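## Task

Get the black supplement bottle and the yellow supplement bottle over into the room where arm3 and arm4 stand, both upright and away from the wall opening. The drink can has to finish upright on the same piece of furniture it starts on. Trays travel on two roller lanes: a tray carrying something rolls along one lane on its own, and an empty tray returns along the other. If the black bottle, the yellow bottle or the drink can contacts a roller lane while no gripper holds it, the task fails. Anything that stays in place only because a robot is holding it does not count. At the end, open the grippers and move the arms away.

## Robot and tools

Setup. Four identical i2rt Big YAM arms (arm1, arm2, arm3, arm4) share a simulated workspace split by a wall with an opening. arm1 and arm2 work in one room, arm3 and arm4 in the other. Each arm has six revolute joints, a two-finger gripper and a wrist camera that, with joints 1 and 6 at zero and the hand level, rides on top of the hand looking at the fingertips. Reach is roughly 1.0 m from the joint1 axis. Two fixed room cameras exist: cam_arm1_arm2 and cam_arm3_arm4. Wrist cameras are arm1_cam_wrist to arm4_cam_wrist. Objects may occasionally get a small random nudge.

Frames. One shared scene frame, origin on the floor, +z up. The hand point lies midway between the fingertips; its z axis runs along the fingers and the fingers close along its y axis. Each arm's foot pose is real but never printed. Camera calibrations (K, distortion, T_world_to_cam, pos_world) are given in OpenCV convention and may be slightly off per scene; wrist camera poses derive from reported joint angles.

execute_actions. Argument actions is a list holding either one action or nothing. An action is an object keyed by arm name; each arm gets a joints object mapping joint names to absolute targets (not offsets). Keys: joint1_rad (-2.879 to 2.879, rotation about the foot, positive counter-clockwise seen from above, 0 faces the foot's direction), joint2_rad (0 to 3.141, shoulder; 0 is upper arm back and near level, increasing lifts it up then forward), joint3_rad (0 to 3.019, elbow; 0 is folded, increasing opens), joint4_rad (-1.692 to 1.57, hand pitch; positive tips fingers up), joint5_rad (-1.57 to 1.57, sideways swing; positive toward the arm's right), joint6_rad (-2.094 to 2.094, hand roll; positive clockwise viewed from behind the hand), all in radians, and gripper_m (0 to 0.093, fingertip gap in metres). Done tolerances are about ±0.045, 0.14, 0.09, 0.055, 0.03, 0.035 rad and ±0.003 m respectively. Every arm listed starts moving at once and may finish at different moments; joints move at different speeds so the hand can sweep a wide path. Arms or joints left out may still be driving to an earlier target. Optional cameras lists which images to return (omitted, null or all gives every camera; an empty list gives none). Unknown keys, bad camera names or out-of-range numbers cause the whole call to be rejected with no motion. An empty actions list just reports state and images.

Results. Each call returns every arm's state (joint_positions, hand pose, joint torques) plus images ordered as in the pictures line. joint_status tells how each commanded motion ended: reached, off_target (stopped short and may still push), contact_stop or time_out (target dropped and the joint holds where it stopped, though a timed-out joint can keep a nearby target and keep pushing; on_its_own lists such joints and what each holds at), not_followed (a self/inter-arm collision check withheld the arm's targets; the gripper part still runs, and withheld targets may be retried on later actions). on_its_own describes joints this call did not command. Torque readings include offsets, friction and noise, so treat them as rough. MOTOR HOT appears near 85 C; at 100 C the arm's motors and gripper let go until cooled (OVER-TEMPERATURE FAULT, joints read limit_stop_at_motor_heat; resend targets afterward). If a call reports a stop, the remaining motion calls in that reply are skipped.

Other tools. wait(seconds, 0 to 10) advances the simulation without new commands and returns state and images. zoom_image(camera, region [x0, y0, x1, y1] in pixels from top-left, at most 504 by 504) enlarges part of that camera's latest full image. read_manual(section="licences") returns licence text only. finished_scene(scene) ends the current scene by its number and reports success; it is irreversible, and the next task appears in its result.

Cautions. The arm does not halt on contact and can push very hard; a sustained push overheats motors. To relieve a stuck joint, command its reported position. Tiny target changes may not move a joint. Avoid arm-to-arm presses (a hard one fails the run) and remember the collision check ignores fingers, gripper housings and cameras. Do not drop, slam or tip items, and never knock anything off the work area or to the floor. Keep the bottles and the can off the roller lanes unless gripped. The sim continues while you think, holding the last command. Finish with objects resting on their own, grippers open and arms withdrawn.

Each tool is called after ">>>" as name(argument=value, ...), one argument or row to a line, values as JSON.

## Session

>>> execute_actions(
  actions=[],
)

Scene clock: 0.00 s.
Joint torques (N m, as the arm reports them, + toward a larger angle): no reading
arm1.joint_positions: joint1_rad=-0.112 joint2_rad=+0.538 joint3_rad=+1.521 joint4_rad=-1.208 joint5_rad=-0.228 joint6_rad=+0.560 gripper_m=+0.094
arm1.joint_status: not commanded
arm1.hand: x=-1.1493 y=-0.4129 z=+1.5084 quat_wxyz=(-0.267, +0.394, -0.676, -0.562) (m; scene frame)
arm2.joint_positions: joint1_rad=+0.046 joint2_rad=+0.577 joint3_rad=+1.415 joint4_rad=-1.469 joint5_rad=-0.230 joint6_rad=-0.327 gripper_m=+0.095
arm2.joint_status: not commanded
arm2.hand: x=-1.5542 y=+0.1835 z=+1.4510 quat_wxyz=(-0.455, +0.216, -0.863, -0.033) (m; scene frame)
arm3.joint_positions: joint1_rad=+0.312 joint2_rad=+0.508 joint3_rad=+1.509 joint4_rad=-1.421 joint5_rad=+0.259 joint6_rad=-0.224 gripper_m=+0.094
arm3.joint_status: not commanded
arm3.hand: x=+1.1738 y=-0.4443 z=+1.5261 quat_wxyz=(-0.448, +0.679, -0.485, -0.320) (m; scene frame)
arm4.joint_positions: joint1_rad=+0.042 joint2_rad=+0.365 joint3_rad=+1.452 joint4_rad=-1.512 joint5_rad=-0.307 joint6_rad=-0.358 gripper_m=+0.094
arm4.joint_status: not commanded
arm4.hand: x=+1.6665 y=+0.0720 z=+1.4483 quat_wxyz=(-0.053, -0.791, -0.262, +0.550) (m; scene frame)
pictures: arm1_cam_wrist, arm2_cam_wrist, arm3_cam_wrist, arm4_cam_wrist, cam_arm1_arm2, cam_arm3_arm4
camera_calibration (this result's frames):
arm1_cam_wrist: T_world_to_cam=[[0.828973, -0.04934, -0.557108, 1.77815], [-0.394469, -0.75772, -0.51986, 0.0212029], [-0.396482, 0.650712, -0.647593, 0.915323], [0, 0, 0, 1]] pos_world=[-1.10276, -0.491812, 1.5944]
arm2_cam_wrist: T_world_to_cam=[[0.397238, -0.90592, 0.146669, 0.569097], [-0.854502, -0.42341, -0.300916, -0.809299], [0.334706, -0.00579338, -0.942305, 2.01229], [0, 0, 0, 1]] pos_world=[-1.59114, 0.184549, 1.56919]
arm3_cam_wrist: T_world_to_cam=[[0.944053, 0.134396, 0.301167, -1.50295], [0.271133, -0.836172, -0.476763, 0.044133], [0.187752, 0.531746, -0.82583, 1.39868], [0, 0, 0, 1]] pos_world=[1.14429, -0.504849, 1.62875]
arm4_cam_wrist: T_world_to_cam=[[-0.477247, 0.853622, 0.208724, 0.429655], [0.697084, 0.512366, -0.501552, -0.465215], [-0.535079, -0.0938655, -0.839571, 2.24169], [0, 0, 0, 1]] pos_world=[1.72883, 0.0820156, 1.55905]
Images, in order (width x height): arm1_cam_wrist 672x504, arm2_cam_wrist 672x504, arm3_cam_wrist 672x504, arm4_cam_wrist 672x504, cam_arm1_arm2 672x504, cam_arm3_arm4 672x504.

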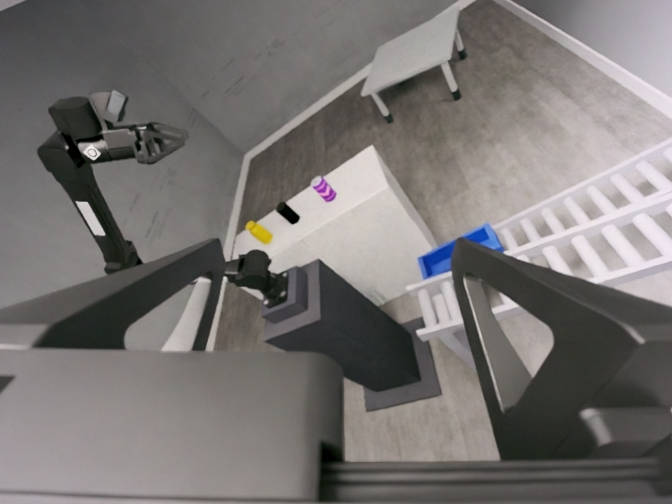

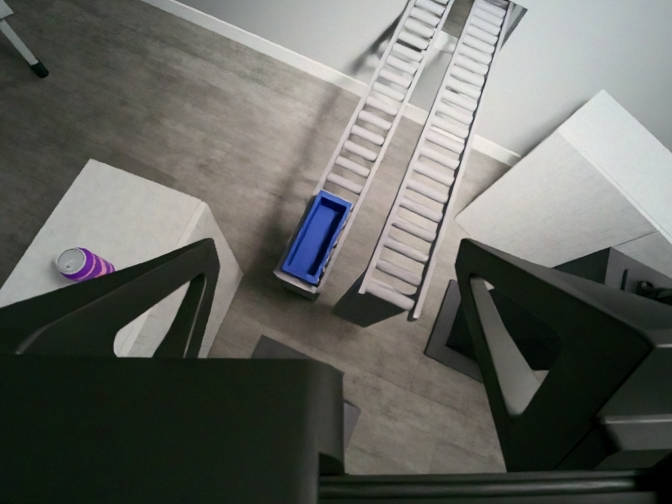

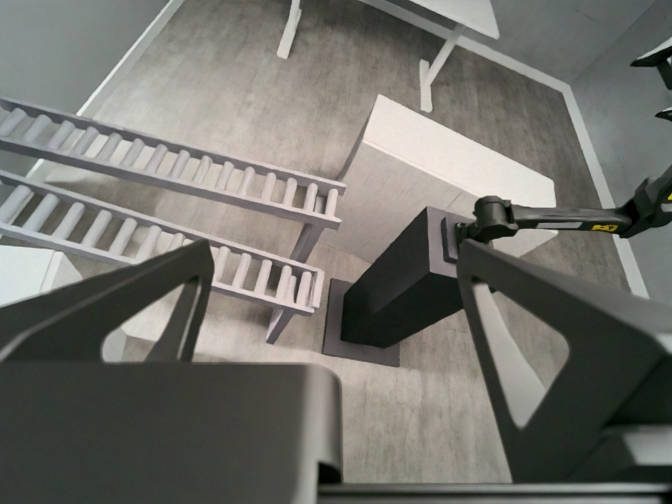

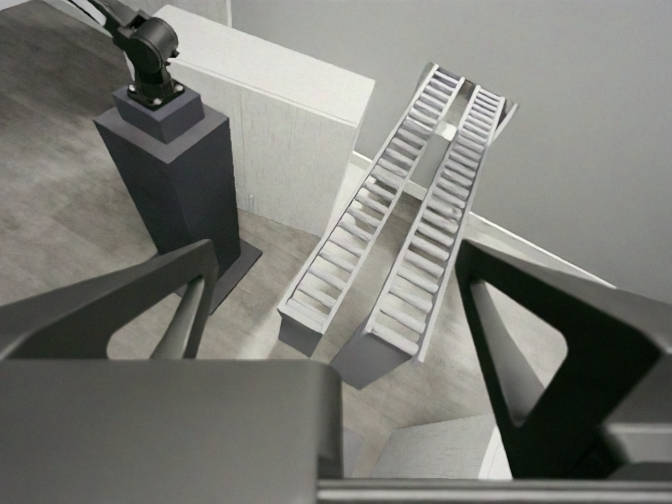

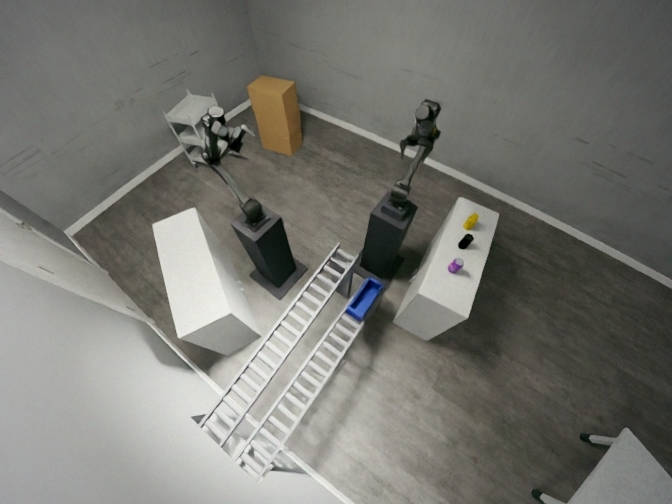

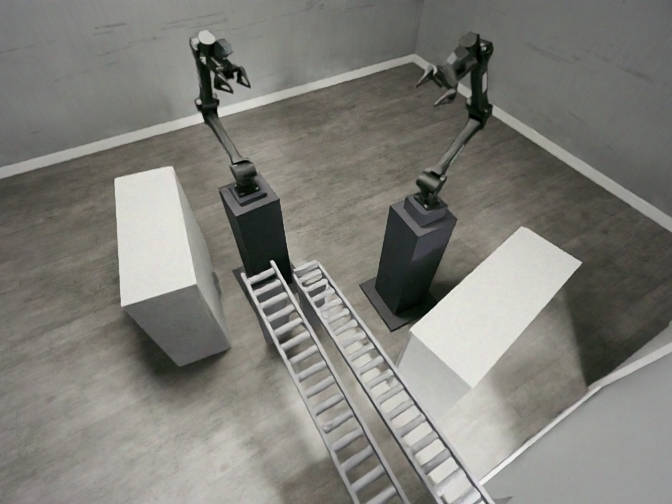

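>>> zoom_image(
  camera="cam_arm1_arm2",
  region=[300, 180, 540, 360],
)

>>> zoom_image(
  camera="arm1_cam_wrist",
  region=[220, 140, 420, 290],
)

>>> zoom_image(
  camera="arm2_cam_wrist",
  region=[250, 170, 450, 330],
)

Region (300, 180, 540, 360) of cam_arm1_arm2's 672x504 image, scaled by 2.100, with more detail than that image has; it fills the top 378 rows of this view, and the rest is white.

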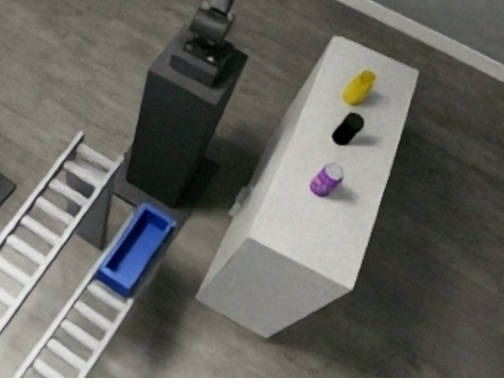

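Region (220, 140, 420, 290) of arm1_cam_wrist's 672x504 image, scaled by 2.520, with more detail than that image has; it fills the top 378 rows of this view, and the rest is white.

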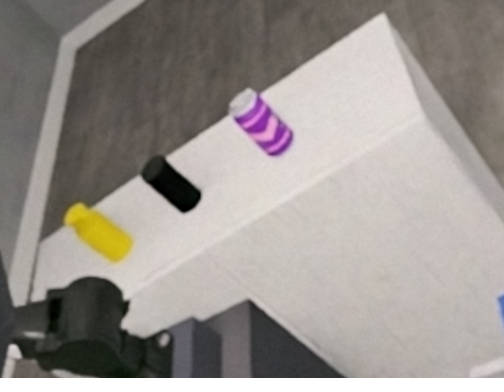

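Region (250, 170, 450, 330) of arm2_cam_wrist's 672x504 image, scaled by 2.520, with more detail than that image has; it fills the top 403 rows of this view, and the rest is white.

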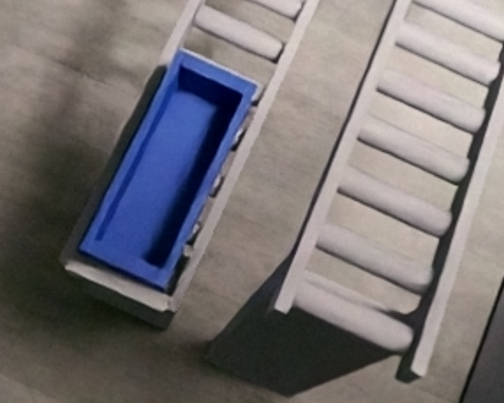

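>>> execute_actions(
  actions=[
    {"arm1": {"joints": {"joint1_rad": -0.168, "joint2_rad": 2.12, "joint3_rad": 0.93, "joint4_rad": 0.74, "joint5_rad": 0, "joint6_rad": 0, "gripper_m": 0.0}}, "arm2": {"joints": {"joint1_rad": 0.352, "joint2_rad": 2.60, "joint3_rad": 1.59, "joint4_rad": -0.53, "joint5_rad": 0, "joint6_rad": 0.36, "gripper_m": 0.065}}, "arm4": {"joints": {"joint1_rad": 0.19, "joint2_rad": 1.14, "joint3_rad": 0.724, "joint4_rad": -0.523, "joint5_rad": 0, "joint6_rad": 0}}},
  ],
  cameras=["arm1_cam_wrist", "arm2_cam_wrist"],
)

Scene clock: 34.43 s.
Joint torques (N m, as the arm reports them, + toward a larger angle): arm1=[ -0.26 -17.84   3.81   2.14   0.1   -0.09] | arm2=[  0.33 -17.62   6.32   0.32   0.14   0.21] | arm3=[-0.52  5.17  9.35  2.17  0.05  0.01] | arm4=[ 2.18 -6.36  7.96  1.64  0.05  0.02]
arm1.joint_positions: joint1_rad=-0.163 joint2_rad=+2.115 joint3_rad=+0.938 joint4_rad=+0.718 joint5_rad=-0.003 joint6_rad=+0.013 gripper_m=+0.000
arm1.joint_status: all done
arm1.hand: x=-1.0024 y=+0.0303 z=+0.8178 quat_wxyz=(-0.408, +0.538, -0.659, -0.332) (m; scene frame)
arm2.joint_positions: joint1_rad=+0.342 joint2_rad=+2.621 joint3_rad=+1.582 joint4_rad=-0.540 joint5_rad=-0.003 joint6_rad=+0.351 gripper_m=+0.065
arm2.joint_status: all done
arm2.hand: x=-1.2070 y=+0.3169 z=+0.5964 quat_wxyz=(+0.008, -0.007, -1.000, +0.006) (m; scene frame)
arm3.joint_positions: joint1_rad=+0.312 joint2_rad=+0.508 joint3_rad=+1.509 joint4_rad=-1.421 joint5_rad=+0.259 joint6_rad=-0.224 gripper_m=+0.094
arm3.joint_status: not commanded
arm3.hand: x=+1.1738 y=-0.4443 z=+1.5261 quat_wxyz=(-0.448, +0.679, -0.485, -0.320) (m; scene frame)
arm4.joint_positions: joint1_rad=+0.185 joint2_rad=+1.142 joint3_rad=+0.721 joint4_rad=-0.540 joint5_rad=-0.002 joint6_rad=-0.011 gripper_m=+0.094
arm4.joint_status: all done
arm4.hand: x=+1.3422 y=+0.0376 z=+1.0257 quat_wxyz=(-0.033, -0.947, -0.112, +0.300) (m; scene frame)
pictures: arm1_cam_wrist, arm2_cam_wrist
camera_calibration (this result's frames):
arm1_cam_wrist: T_world_to_cam=[[0.981012, -0.193705, -0.00973606, 1.00266], [-0.176141, -0.868801, -0.462774, 0.23146], [0.0811829, 0.455701, -0.886423, 0.917917], [0, 0, 0, 1]] pos_world=[-1.01737, -0.0229836, 0.930538]
arm2_cam_wrist: T_world_to_cam=[[-0.0110986, -0.999704, 0.0216469, 0.288694], [-0.797406, 0.0219107, 0.603045, -1.32461], [-0.603341, -0.0105684, -0.797413, -0.125529], [0, 0, 0, 1]] pos_world=[-1.12878, 0.316305, 0.692449]
Images, in order (width x height): arm1_cam_wrist 672x504, arm2_cam_wrist 672x504.

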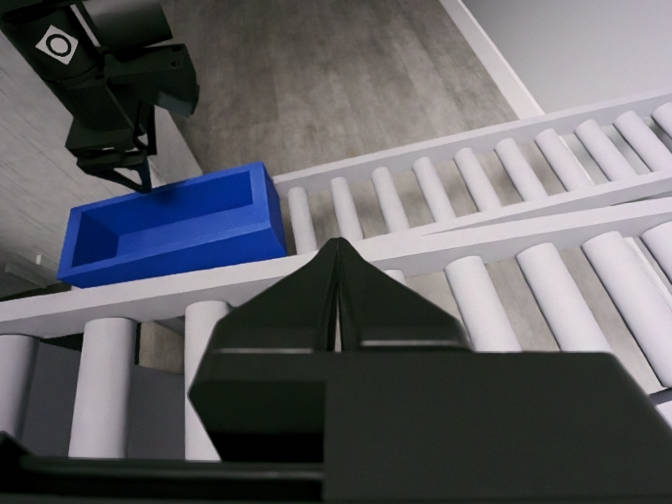

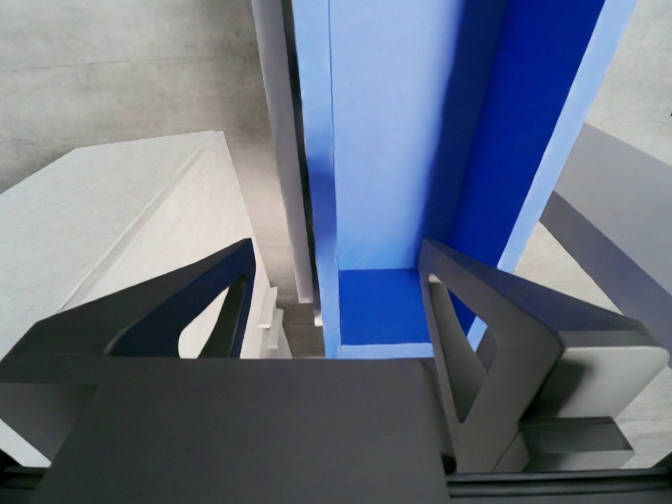

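>>> execute_actions(
  actions=[],
)

Scene clock: 68.10 s.
Joint torques (N m, as the arm reports them, + toward a larger angle): arm1=[ -0.29 -17.74   3.82   2.15   0.1   -0.09] | arm2=[ -0.02 -17.66   6.29   0.15   0.14   0.19] | arm3=[-0.59  5.55  9.36  2.17  0.02 -0.03] | arm4=[ 2.06 -6.25  7.94  1.65  0.04  0.03]
arm1.joint_positions: joint1_rad=-0.163 joint2_rad=+2.115 joint3_rad=+0.938 joint4_rad=+0.718 joint5_rad=-0.003 joint6_rad=+0.013 gripper_m=+0.000
arm1.joint_status: all done
arm1.hand: x=-1.0024 y=+0.0303 z=+0.8178 quat_wxyz=(-0.408, +0.538, -0.659, -0.332) (m; scene frame)
arm2.joint_positions: joint1_rad=+0.342 joint2_rad=+2.621 joint3_rad=+1.582 joint4_rad=-0.540 joint5_rad=-0.003 joint6_rad=+0.351 gripper_m=+0.065
arm2.joint_status: all done
arm2.hand: x=-1.2070 y=+0.3169 z=+0.5964 quat_wxyz=(+0.008, -0.007, -1.000, +0.006) (m; scene frame)
arm3.joint_positions: joint1_rad=+0.312 joint2_rad=+0.508 joint3_rad=+1.509 joint4_rad=-1.421 joint5_rad=+0.259 joint6_rad=-0.224 gripper_m=+0.094
arm3.joint_status: not commanded
arm3.hand: x=+1.1738 y=-0.4443 z=+1.5261 quat_wxyz=(-0.448, +0.679, -0.485, -0.320) (m; scene frame)
arm4.joint_positions: joint1_rad=+0.185 joint2_rad=+1.142 joint3_rad=+0.721 joint4_rad=-0.540 joint5_rad=-0.002 joint6_rad=-0.011 gripper_m=+0.094
arm4.joint_status: all done
arm4.hand: x=+1.3422 y=+0.0376 z=+1.0257 quat_wxyz=(-0.033, -0.947, -0.112, +0.300) (m; scene frame)
pictures: arm1_cam_wrist, arm2_cam_wrist, arm3_cam_wrist, arm4_cam_wrist, cam_arm1_arm2, cam_arm3_arm4
camera_calibration (this result's frames):
arm1_cam_wrist: T_world_to_cam=[[0.981012, -0.193705, -0.00973606, 1.00266], [-0.176141, -0.868801, -0.462774, 0.23146], [0.0811829, 0.455701, -0.886423, 0.917917], [0, 0, 0, 1]] pos_world=[-1.01737, -0.0229836, 0.930538]
arm2_cam_wrist: T_world_to_cam=[[-0.0110986, -0.999704, 0.0216469, 0.288694], [-0.797406, 0.0219107, 0.603045, -1.32461], [-0.603341, -0.0105684, -0.797413, -0.125529], [0, 0, 0, 1]] pos_world=[-1.12878, 0.316305, 0.692449]
arm3_cam_wrist: T_world_to_cam=[[0.944053, 0.134396, 0.301167, -1.50295], [0.271133, -0.836172, -0.476763, 0.044133], [0.187752, 0.531746, -0.82583, 1.39868], [0, 0, 0, 1]] pos_world=[1.14429, -0.504849, 1.62875]
arm4_cam_wrist: T_world_to_cam=[[-0.239225, 0.970947, 0.00584118, 0.276656], [0.970938, 0.23917, 0.0088024, -1.31418], [0.00714963, 0.00777718, -0.999944, 1.14301], [0, 0, 0, 1]] pos_world=[1.334, 0.0368032, 1.15289]
Images, in order (width x height): arm1_cam_wrist 672x504, arm2_cam_wrist 672x504, arm3_cam_wrist 672x504, arm4_cam_wrist 672x504, cam_arm1_arm2 672x504, cam_arm3_arm4 672x504.

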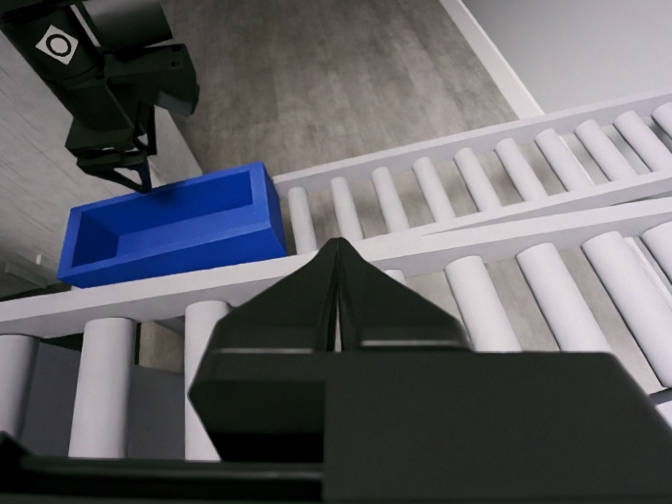

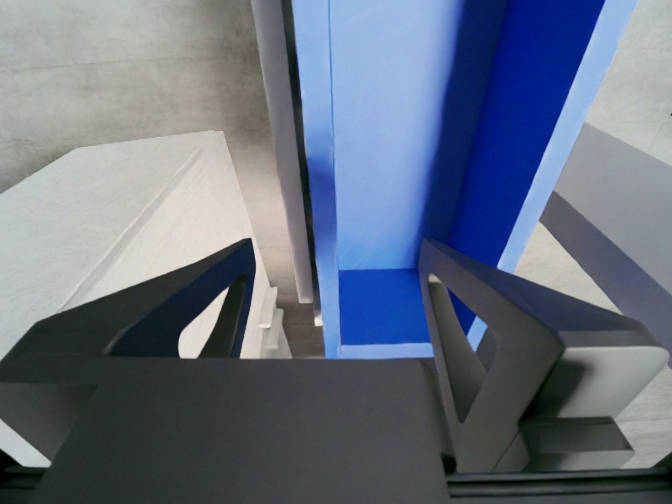

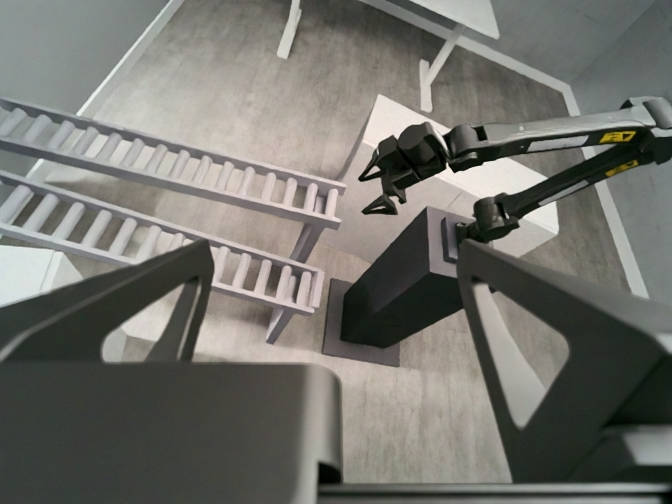

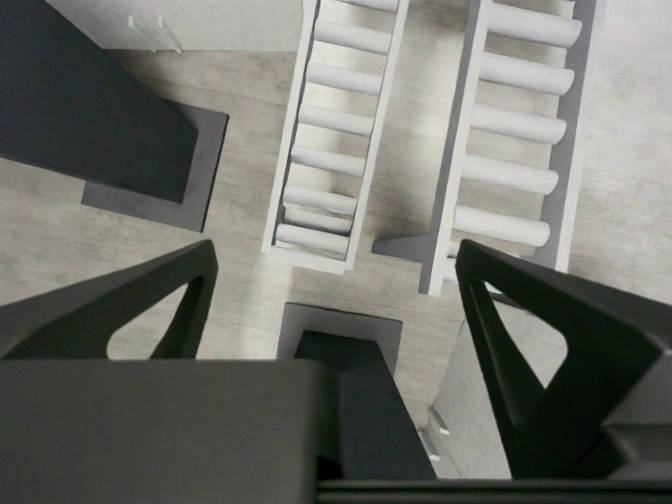

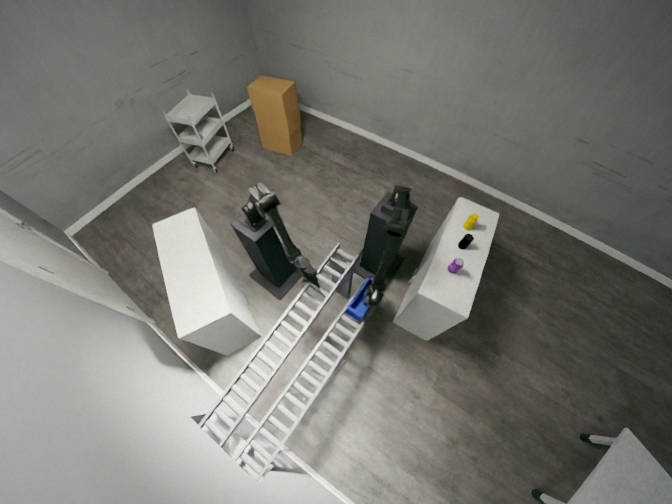

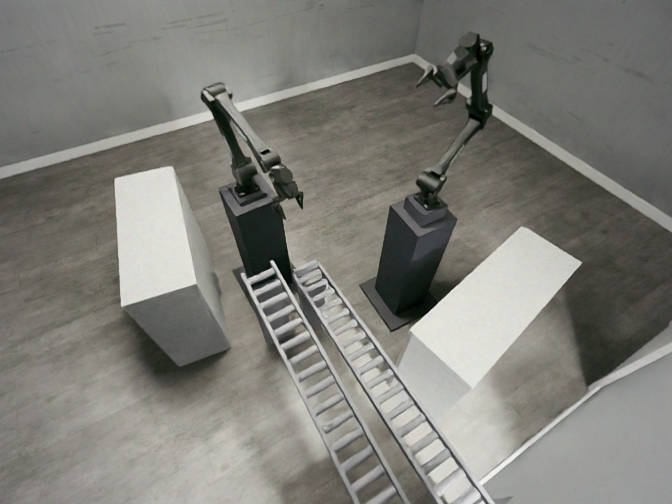

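>>> execute_actions(
  actions=[
    {"arm2": {"joints": {"joint1_rad": 0.358, "joint2_rad": 2.813, "joint3_rad": 1.748, "joint4_rad": -0.472, "joint6_rad": 0.36, "gripper_m": 0.05}}, "arm1": {"joints": {"joint2_rad": 2.28, "joint3_rad": 0.93, "joint4_rad": 0.74}}},
  ],
  cameras=["arm2_cam_wrist", "arm1_cam_wrist"],
)

Scene clock: 72.17 s.
Joint torques (N m, as the arm reports them, + toward a larger angle): arm1=[ -0.32 -18.43   2.93   1.7    0.1   -0.1 ] | arm2=[  0.69 -16.94   6.38   0.02   0.19   0.2 ] | arm3=[-0.62  5.42  9.48  2.15  0.01 -0.02] | arm4=[ 2.3  -6.23  7.98  1.64  0.05  0.02]
arm1.joint_positions: joint1_rad=-0.163 joint2_rad=+2.285 joint3_rad=+0.931 joint4_rad=+0.727 joint5_rad=-0.003 joint6_rad=+0.013 gripper_m=+0.000
arm1.joint_status: all done
arm1.hand: x=-1.0091 y=-0.0100 z=+0.7156 quat_wxyz=(-0.352, +0.563, -0.691, -0.286) (m; scene frame)
arm2.joint_positions: joint1_rad=+0.343 joint2_rad=+2.834 joint3_rad=+1.733 joint4_rad=-0.475 joint5_rad=-0.003 joint6_rad=+0.351 gripper_m=+0.050
arm2.joint_status: all done
arm2.hand: x=-1.2085 y=+0.3159 z=+0.5056 quat_wxyz=(+0.006, -0.006, -1.000, +0.006) (m; scene frame)
arm3.joint_positions: joint1_rad=+0.312 joint2_rad=+0.508 joint3_rad=+1.509 joint4_rad=-1.421 joint5_rad=+0.259 joint6_rad=-0.224 gripper_m=+0.094
arm3.joint_status: not commanded
arm3.hand: x=+1.1738 y=-0.4443 z=+1.5261 quat_wxyz=(-0.448, +0.679, -0.485, -0.320) (m; scene frame)
arm4.joint_positions: joint1_rad=+0.185 joint2_rad=+1.142 joint3_rad=+0.721 joint4_rad=-0.540 joint5_rad=-0.002 joint6_rad=-0.011 gripper_m=+0.094
arm4.joint_status: not commanded
arm4.hand: x=+1.3422 y=+0.0376 z=+1.0257 quat_wxyz=(-0.033, -0.947, -0.112, +0.300) (m; scene frame)
pictures: arm1_cam_wrist, arm2_cam_wrist
camera_calibration (this result's frames):
arm1_cam_wrist: T_world_to_cam=[[0.980235, -0.197589, -0.00986934, 0.999636], [-0.190922, -0.93173, -0.308915, 0.0224085], [0.0518429, 0.304694, -0.951038, 0.861359], [0, 0, 0, 1]] pos_world=[-1.02026, -0.0440548, 0.835973]
arm2_cam_wrist: T_world_to_cam=[[-0.0107528, -0.999733, 0.0204731, 0.290667], [-0.799361, 0.0208948, 0.600488, -1.27178], [-0.600755, -0.00990848, -0.799372, -0.195034], [0, 0, 0, 1]] pos_world=[-1.13065, 0.31523, 0.601831]
Images, in order (width x height): arm1_cam_wrist 672x504, arm2_cam_wrist 672x504.

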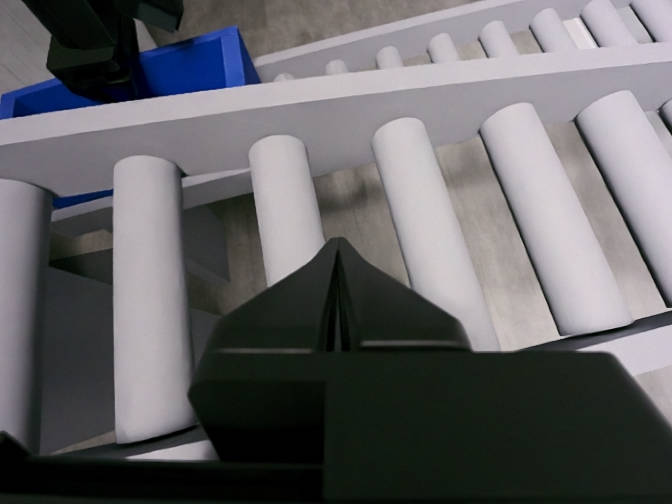

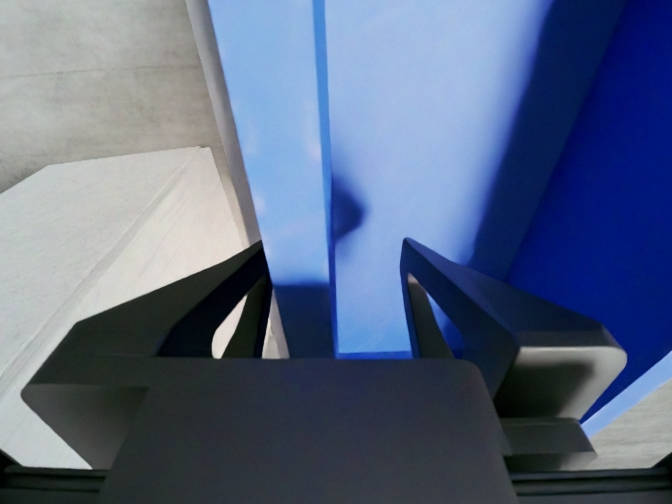

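>>> execute_actions(
  actions=[
    {"arm2": {"joints": {"joint1_rad": 0.385, "gripper_m": 0.0}}},
  ],
  cameras=["arm2_cam_wrist", "arm1_cam_wrist"],
)

Scene clock: 77.13 s.
Joint torques (N m, as the arm reports them, + toward a larger angle): arm1=[ -0.27 -18.45   2.9    1.73   0.1   -0.09] | arm2=[  1.1  -17.5    6.34  -0.15  -0.07   0.24] | arm3=[-0.5   5.25  9.45  2.24  0.04 -0.02] | arm4=[ 2.22 -6.27  7.98  1.61  0.05  0.02]
arm1.joint_positions: joint1_rad=-0.163 joint2_rad=+2.285 joint3_rad=+0.931 joint4_rad=+0.727 joint5_rad=-0.003 joint6_rad=+0.013 gripper_m=+0.000
arm1.joint_status: not commanded
arm1.hand: x=-1.0091 y=-0.0100 z=+0.7156 quat_wxyz=(-0.352, +0.563, -0.691, -0.286) (m; scene frame)
arm2.joint_positions: joint1_rad=+0.370 joint2_rad=+2.832 joint3_rad=+1.733 joint4_rad=-0.469 joint5_rad=+0.002 joint6_rad=+0.348 gripper_m=+0.011
arm2.joint_status: gripper_m off_target (ended at +0.011, target +0.000); the others done
arm2.hand: x=-1.2117 y=+0.3310 z=+0.5062 quat_wxyz=(+0.002, +0.009, -1.000, +0.006) (m; scene frame)
arm3.joint_positions: joint1_rad=+0.312 joint2_rad=+0.508 joint3_rad=+1.509 joint4_rad=-1.421 joint5_rad=+0.259 joint6_rad=-0.224 gripper_m=+0.094
arm3.joint_status: not commanded
arm3.hand: x=+1.1738 y=-0.4443 z=+1.5261 quat_wxyz=(-0.448, +0.679, -0.485, -0.320) (m; scene frame)
arm4.joint_positions: joint1_rad=+0.185 joint2_rad=+1.142 joint3_rad=+0.721 joint4_rad=-0.540 joint5_rad=-0.002 joint6_rad=-0.011 gripper_m=+0.094
arm4.joint_status: not commanded
arm4.hand: x=+1.3422 y=+0.0376 z=+1.0257 quat_wxyz=(-0.033, -0.947, -0.112, +0.300) (m; scene frame)
pictures: arm1_cam_wrist, arm2_cam_wrist
camera_calibration (this result's frames):
arm1_cam_wrist: T_world_to_cam=[[0.980235, -0.197589, -0.00986934, 0.999636], [-0.190922, -0.93173, -0.308915, 0.0224085], [0.0518429, 0.304694, -0.951038, 0.861359], [0, 0, 0, 1]] pos_world=[-1.02026, -0.0440548, 0.835973]
arm2_cam_wrist: T_world_to_cam=[[0.0200863, -0.999554, 0.0220794, 0.342216], [-0.804413, -0.00304248, 0.594063, -1.26997], [-0.593731, -0.0296935, -0.804115, -0.178785], [0, 0, 0, 1]] pos_world=[-1.13461, 0.332891, 0.603125]
Images, in order (width x height): arm1_cam_wrist 672x504, arm2_cam_wrist 672x504.

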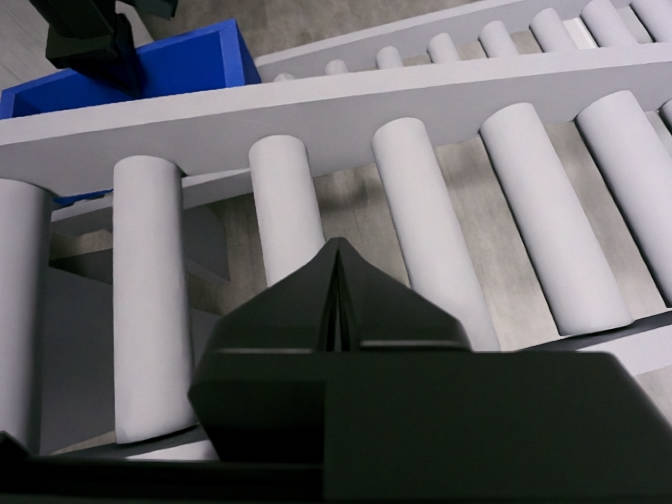

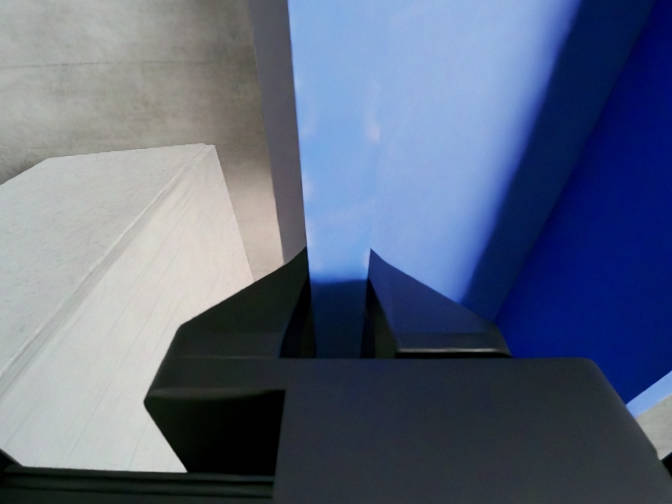

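>>> execute_actions(
  actions=[
    {"arm2": {"joints": {"joint2_rad": 2.25, "joint4_rad": -1.06}}},
  ],
  cameras=["arm2_cam_wrist", "arm1_cam_wrist", "cam_arm1_arm2"],
)

>>> execute_actions(
  actions=[
    {"arm2": {"joints": {"joint1_rad": -0.12, "joint2_rad": 2.16, "joint3_rad": 1.455, "joint4_rad": -1.05, "joint6_rad": -0.12}}},
  ],
  cameras=["arm2_cam_wrist", "arm1_cam_wrist", "cam_arm1_arm2"],
)

Scene clock: 82.73 s.
Joint torques (N m, as the arm reports them, + toward a larger angle): arm1=[ -0.3  -18.61   2.89   1.73   0.09  -0.1 ] | arm2=[  1.13 -20.13   9.71  -0.42   0.06   0.16] | arm3=[-0.12  5.37  9.45  2.29  0.03 -0.02] | arm4=[ 2.1  -6.32  7.95  1.66  0.04  0.03]
arm1.joint_positions: joint1_rad=-0.163 joint2_rad=+2.285 joint3_rad=+0.931 joint4_rad=+0.727 joint5_rad=-0.003 joint6_rad=+0.013 gripper_m=+0.000
arm1.joint_status: not commanded
arm1.hand: x=-1.0091 y=-0.0100 z=+0.7156 quat_wxyz=(-0.352, +0.563, -0.691, -0.286) (m; scene frame)
arm2.joint_positions: joint1_rad=+0.370 joint2_rad=+2.288 joint3_rad=+1.735 joint4_rad=-1.053 joint5_rad=-0.001 joint6_rad=+0.351 gripper_m=+0.011
arm2.joint_status: all done
arm2.hand: x=-1.1526 y=+0.3574 z=+0.8353 quat_wxyz=(+0.020, +0.007, -1.000, +0.012) (m; scene frame)
arm3.joint_positions: joint1_rad=+0.312 joint2_rad=+0.508 joint3_rad=+1.509 joint4_rad=-1.421 joint5_rad=+0.259 joint6_rad=-0.224 gripper_m=+0.094
arm3.joint_status: not commanded
arm3.hand: x=+1.1738 y=-0.4443 z=+1.5261 quat_wxyz=(-0.448, +0.679, -0.485, -0.320) (m; scene frame)
arm4.joint_positions: joint1_rad=+0.185 joint2_rad=+1.142 joint3_rad=+0.721 joint4_rad=-0.540 joint5_rad=-0.002 joint6_rad=-0.011 gripper_m=+0.094
arm4.joint_status: not commanded
arm4.hand: x=+1.3422 y=+0.0376 z=+1.0257 quat_wxyz=(-0.033, -0.947, -0.112, +0.300) (m; scene frame)
pictures: arm1_cam_wrist, arm2_cam_wrist, cam_arm1_arm2
camera_calibration (this result's frames):
arm1_cam_wrist: T_world_to_cam=[[0.980235, -0.197589, -0.00986934, 0.999636], [-0.190922, -0.93173, -0.308915, 0.0224085], [0.0518429, 0.304694, -0.951038, 0.861359], [0, 0, 0, 1]] pos_world=[-1.02026, -0.0440548, 0.835973]
arm2_cam_wrist: T_world_to_cam=[[0.0172234, -0.999323, 0.032508, 0.348043], [-0.782409, 0.0067725, 0.622728, -1.41999], [-0.622527, -0.0361601, -0.781762, 0.0721572], [0, 0, 0, 1]] pos_world=[-1.07209, 0.360033, 0.929363]
Images, in order (width x height): arm1_cam_wrist 672x504, arm2_cam_wrist 672x504, cam_arm1_arm2 672x504.

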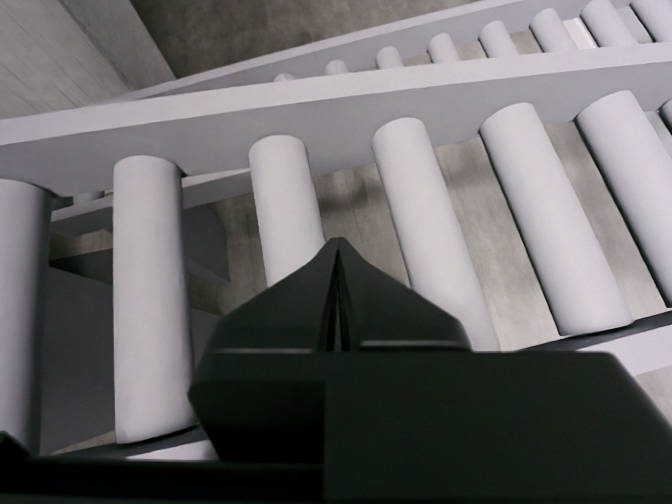

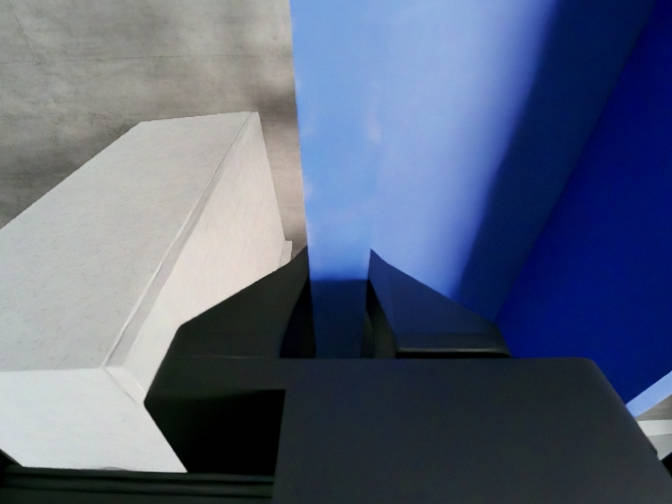

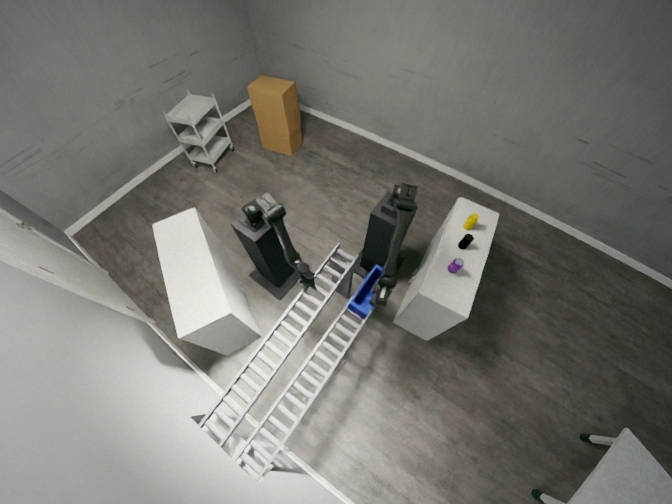

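Scene clock: 84.27 s.
Joint torques (N m, as the arm reports them, + toward a larger angle): arm1=[ -0.4  -18.55   2.87   1.7    0.1   -0.09] | arm2=[  0.15 -16.29   7.72  -0.34   0.03   0.  ] | arm3=[-0.08  5.33  9.48  2.28  0.03  0.01] | arm4=[ 2.21 -6.3   7.95  1.62  0.05  0.03]
arm1.joint_positions: joint1_rad=-0.163 joint2_rad=+2.285 joint3_rad=+0.931 joint4_rad=+0.727 joint5_rad=-0.003 joint6_rad=+0.013 gripper_m=+0.000
arm1.joint_status: not commanded
arm1.hand: x=-1.0091 y=-0.0100 z=+0.7156 quat_wxyz=(-0.352, +0.563, -0.691, -0.286) (m; scene frame)
arm2.joint_positions: joint1_rad=-0.115 joint2_rad=+2.181 joint3_rad=+1.452 joint4_rad=-1.050 joint5_rad=-0.002 joint6_rad=-0.113 gripper_m=+0.011
arm2.joint_status: all done
arm2.hand: x=-1.2240 y=+0.0657 z=+0.8216 quat_wxyz=(+0.107, -0.004, -0.994, -0.007) (m; scene frame)
arm3.joint_positions: joint1_rad=+0.312 joint2_rad=+0.508 joint3_rad=+1.509 joint4_rad=-1.421 joint5_rad=+0.259 joint6_rad=-0.224 gripper_m=+0.094
arm3.joint_status: not commanded
arm3.hand: x=+1.1738 y=-0.4443 z=+1.5261 quat_wxyz=(-0.448, +0.679, -0.485, -0.320) (m; scene frame)
arm4.joint_positions: joint1_rad=+0.185 joint2_rad=+1.142 joint3_rad=+0.721 joint4_rad=-0.540 joint5_rad=-0.002 joint6_rad=-0.011 gripper_m=+0.094
arm4.joint_status: not commanded
arm4.hand: x=+1.3422 y=+0.0376 z=+1.0257 quat_wxyz=(-0.033, -0.947, -0.112, +0.300) (m; scene frame)
pictures: arm1_cam_wrist, arm2_cam_wrist, cam_arm1_arm2
camera_calibration (this result's frames):
arm1_cam_wrist: T_world_to_cam=[[0.980235, -0.197589, -0.00986934, 0.999636], [-0.190922, -0.93173, -0.308915, 0.0224085], [0.0518429, 0.304694, -0.951038, 0.861359], [0, 0, 0, 1]] pos_world=[-1.02026, -0.0440548, 0.835973]
arm2_cam_wrist: T_world_to_cam=[[-0.00581057, -0.999976, -0.0038086, 0.0599556], [-0.663212, 0.00100318, 0.748431, -1.42227], [-0.748409, 0.00687472, -0.663202, -0.247891], [0, 0, 0, 1]] pos_world=[-1.12844, 0.0630851, 0.900301]
Images, in order (width x height): arm1_cam_wrist 672x504, arm2_cam_wrist 672x504, cam_arm1_arm2 672x504.

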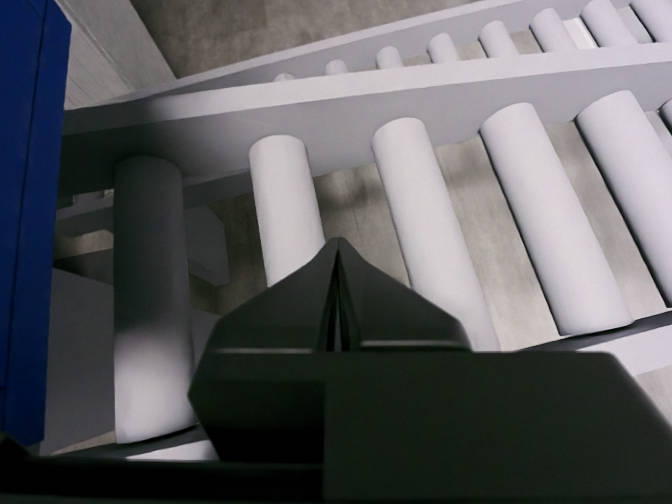

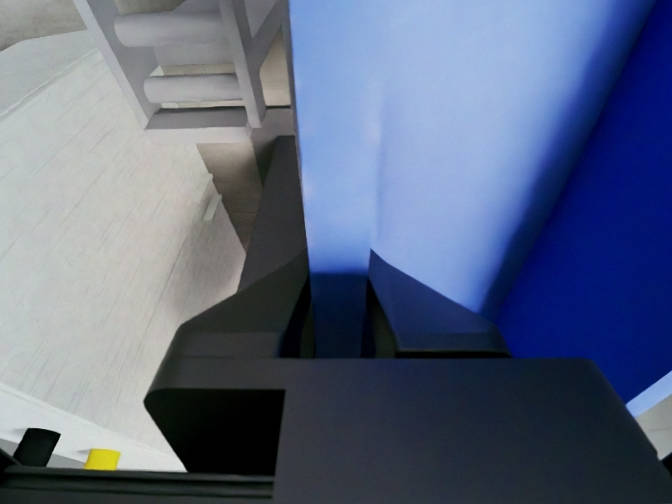

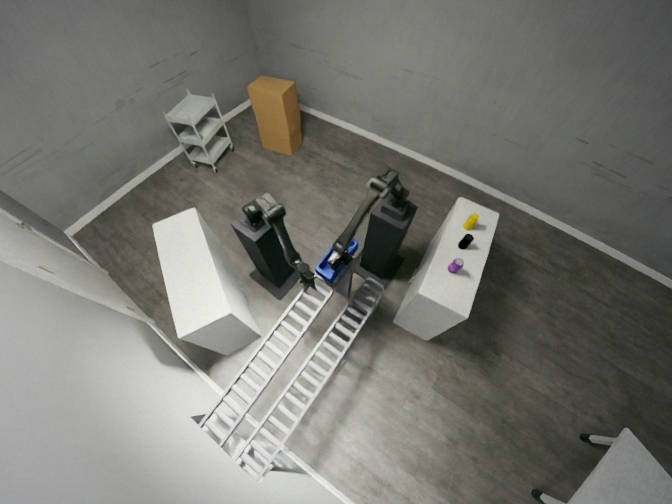

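>>> execute_actions(
  actions=[
    {"arm2": {"joints": {"joint1_rad": -0.095, "joint2_rad": 2.272, "joint3_rad": 1.465, "joint4_rad": -0.94}}},
  ],
  cameras=["arm2_cam_wrist", "arm1_cam_wrist", "cam_arm1_arm2"],
)

Scene clock: 110.50 s.
Joint torques (N m, as the arm reports them, + toward a larger angle): arm1=[ -0.01 -18.57   2.9    1.74  -0.03  -0.09] | arm2=[  1.14 -17.45   7.7   -0.34   0.04  -0.07] | arm3=[-0.34  5.55  9.46  2.15  0.04 -0.02] | arm4=[ 2.06 -6.32  7.95  1.63  0.05  0.02]
arm1.joint_positions: joint1_rad=-0.166 joint2_rad=+2.285 joint3_rad=+0.931 joint4_rad=+0.727 joint5_rad=+0.000 joint6_rad=+0.013 gripper_m=+0.000
arm1.joint_status: not commanded
arm1.hand: x=-1.0066 y=-0.0105 z=+0.7156 quat_wxyz=(-0.353, +0.562, -0.692, -0.284) (m; scene frame)
arm2.joint_positions: joint1_rad=-0.108 joint2_rad=+2.306 joint3_rad=+1.452 joint4_rad=-0.946 joint5_rad=-0.002 joint6_rad=-0.114 gripper_m=+0.011
arm2.joint_status: all done
arm2.hand: x=-1.2312 y=+0.0693 z=+0.7532 quat_wxyz=(+0.117, +0.000, -0.993, -0.008) (m; scene frame)
arm3.joint_positions: joint1_rad=+0.312 joint2_rad=+0.508 joint3_rad=+1.509 joint4_rad=-1.421 joint5_rad=+0.259 joint6_rad=-0.224 gripper_m=+0.094
arm3.joint_status: not commanded
arm3.hand: x=+1.1738 y=-0.4443 z=+1.5261 quat_wxyz=(-0.448, +0.679, -0.485, -0.320) (m; scene frame)
arm4.joint_positions: joint1_rad=+0.185 joint2_rad=+1.142 joint3_rad=+0.721 joint4_rad=-0.540 joint5_rad=-0.002 joint6_rad=-0.011 gripper_m=+0.094
arm4.joint_status: not commanded
arm4.hand: x=+1.3422 y=+0.0376 z=+1.0257 quat_wxyz=(-0.033, -0.947, -0.112, +0.300) (m; scene frame)
pictures: arm1_cam_wrist, arm2_cam_wrist, cam_arm1_arm2
camera_calibration (this result's frames):
arm1_cam_wrist: T_world_to_cam=[[0.979178, -0.202848, -0.00797183, 0.994631], [-0.195339, -0.930787, -0.308996, 0.0180469], [0.0552591, 0.304119, -0.95103, 0.864843], [0, 0, 0, 1]] pos_world=[-1.01819, -0.0444584, 0.835997]
arm2_cam_wrist: T_world_to_cam=[[0.00133111, -0.999976, -0.00673325, 0.0742623], [-0.64772, -0.00599209, 0.761855, -1.36639], [-0.761878, 0.00334715, -0.647712, -0.326681], [0, 0, 0, 1]] pos_world=[-1.13403, 0.0671665, 0.829898]
Images, in order (width x height): arm1_cam_wrist 672x504, arm2_cam_wrist 672x504, cam_arm1_arm2 672x504.

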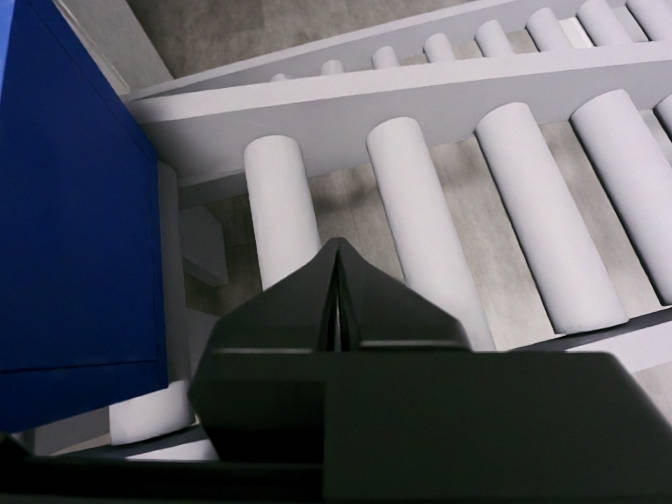

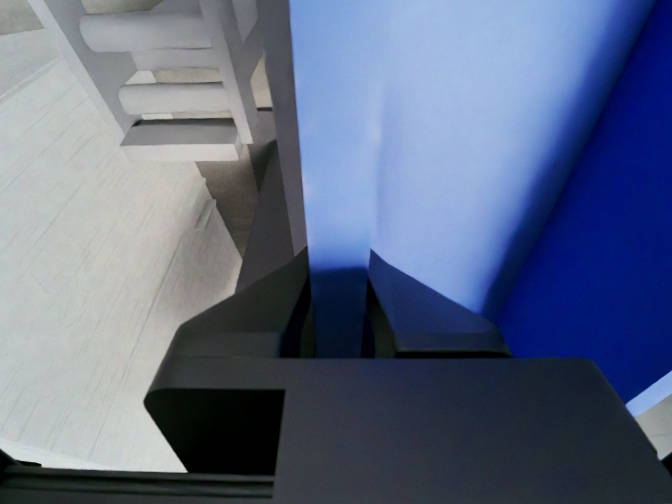

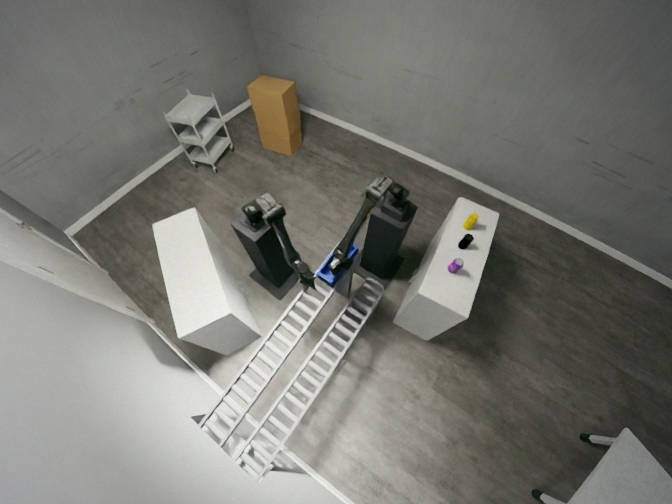

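>>> execute_actions(
  actions=[
    {"arm2": {"joints": {"joint1_rad": -0.138, "joint4_rad": -0.91}}},
  ],
  cameras=["arm1_cam_wrist"],
)

Scene clock: 118.37 s.
Joint torques (N m, as the arm reports them, + toward a larger angle): arm1=[  0.   -18.43   2.87   1.72  -0.02  -0.09] | arm2=[ -1.44 -17.62   7.72  -0.08   0.03   0.07] | arm3=[-0.37  5.37  9.39  2.29  0.05 -0.03] | arm4=[ 2.31 -6.36  7.97  1.65  0.04  0.01]
arm1.joint_positions: joint1_rad=-0.166 joint2_rad=+2.285 joint3_rad=+0.931 joint4_rad=+0.727 joint5_rad=+0.000 joint6_rad=+0.013 gripper_m=+0.000
arm1.joint_status: not commanded
arm1.hand: x=-1.0066 y=-0.0105 z=+0.7156 quat_wxyz=(-0.353, +0.562, -0.692, -0.284) (m; scene frame)
arm2.joint_positions: joint1_rad=-0.127 joint2_rad=+2.306 joint3_rad=+1.452 joint4_rad=-0.917 joint5_rad=-0.002 joint6_rad=-0.114 gripper_m=+0.011
arm2.joint_status: all done
arm2.hand: x=-1.2256 y=+0.0585 z=+0.7517 quat_wxyz=(+0.102, -0.010, -0.995, -0.007) (m; scene frame)
arm3.joint_positions: joint1_rad=+0.312 joint2_rad=+0.508 joint3_rad=+1.509 joint4_rad=-1.421 joint5_rad=+0.259 joint6_rad=-0.224 gripper_m=+0.094
arm3.joint_status: not commanded
arm3.hand: x=+1.1738 y=-0.4443 z=+1.5261 quat_wxyz=(-0.448, +0.679, -0.485, -0.320) (m; scene frame)
arm4.joint_positions: joint1_rad=+0.185 joint2_rad=+1.142 joint3_rad=+0.721 joint4_rad=-0.540 joint5_rad=-0.002 joint6_rad=-0.011 gripper_m=+0.094
arm4.joint_status: not commanded
arm4.hand: x=+1.3422 y=+0.0376 z=+1.0257 quat_wxyz=(-0.033, -0.947, -0.112, +0.300) (m; scene frame)
pictures: arm1_cam_wrist
camera_calibration (this result's frames):
arm1_cam_wrist: T_world_to_cam=[[0.979178, -0.202848, -0.00797183, 0.994631], [-0.195339, -0.930787, -0.308996, 0.0180469], [0.0552591, 0.304119, -0.95103, 0.864843], [0, 0, 0, 1]] pos_world=[-1.01819, -0.0444584, 0.835997]
Images, in order (width x height): arm1_cam_wrist 672x504.

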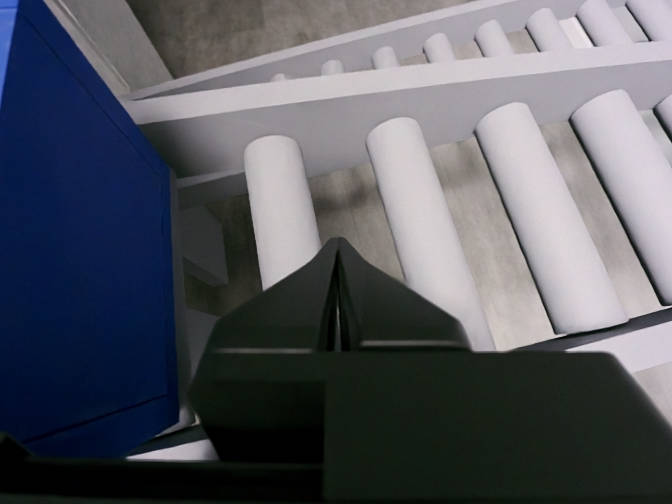

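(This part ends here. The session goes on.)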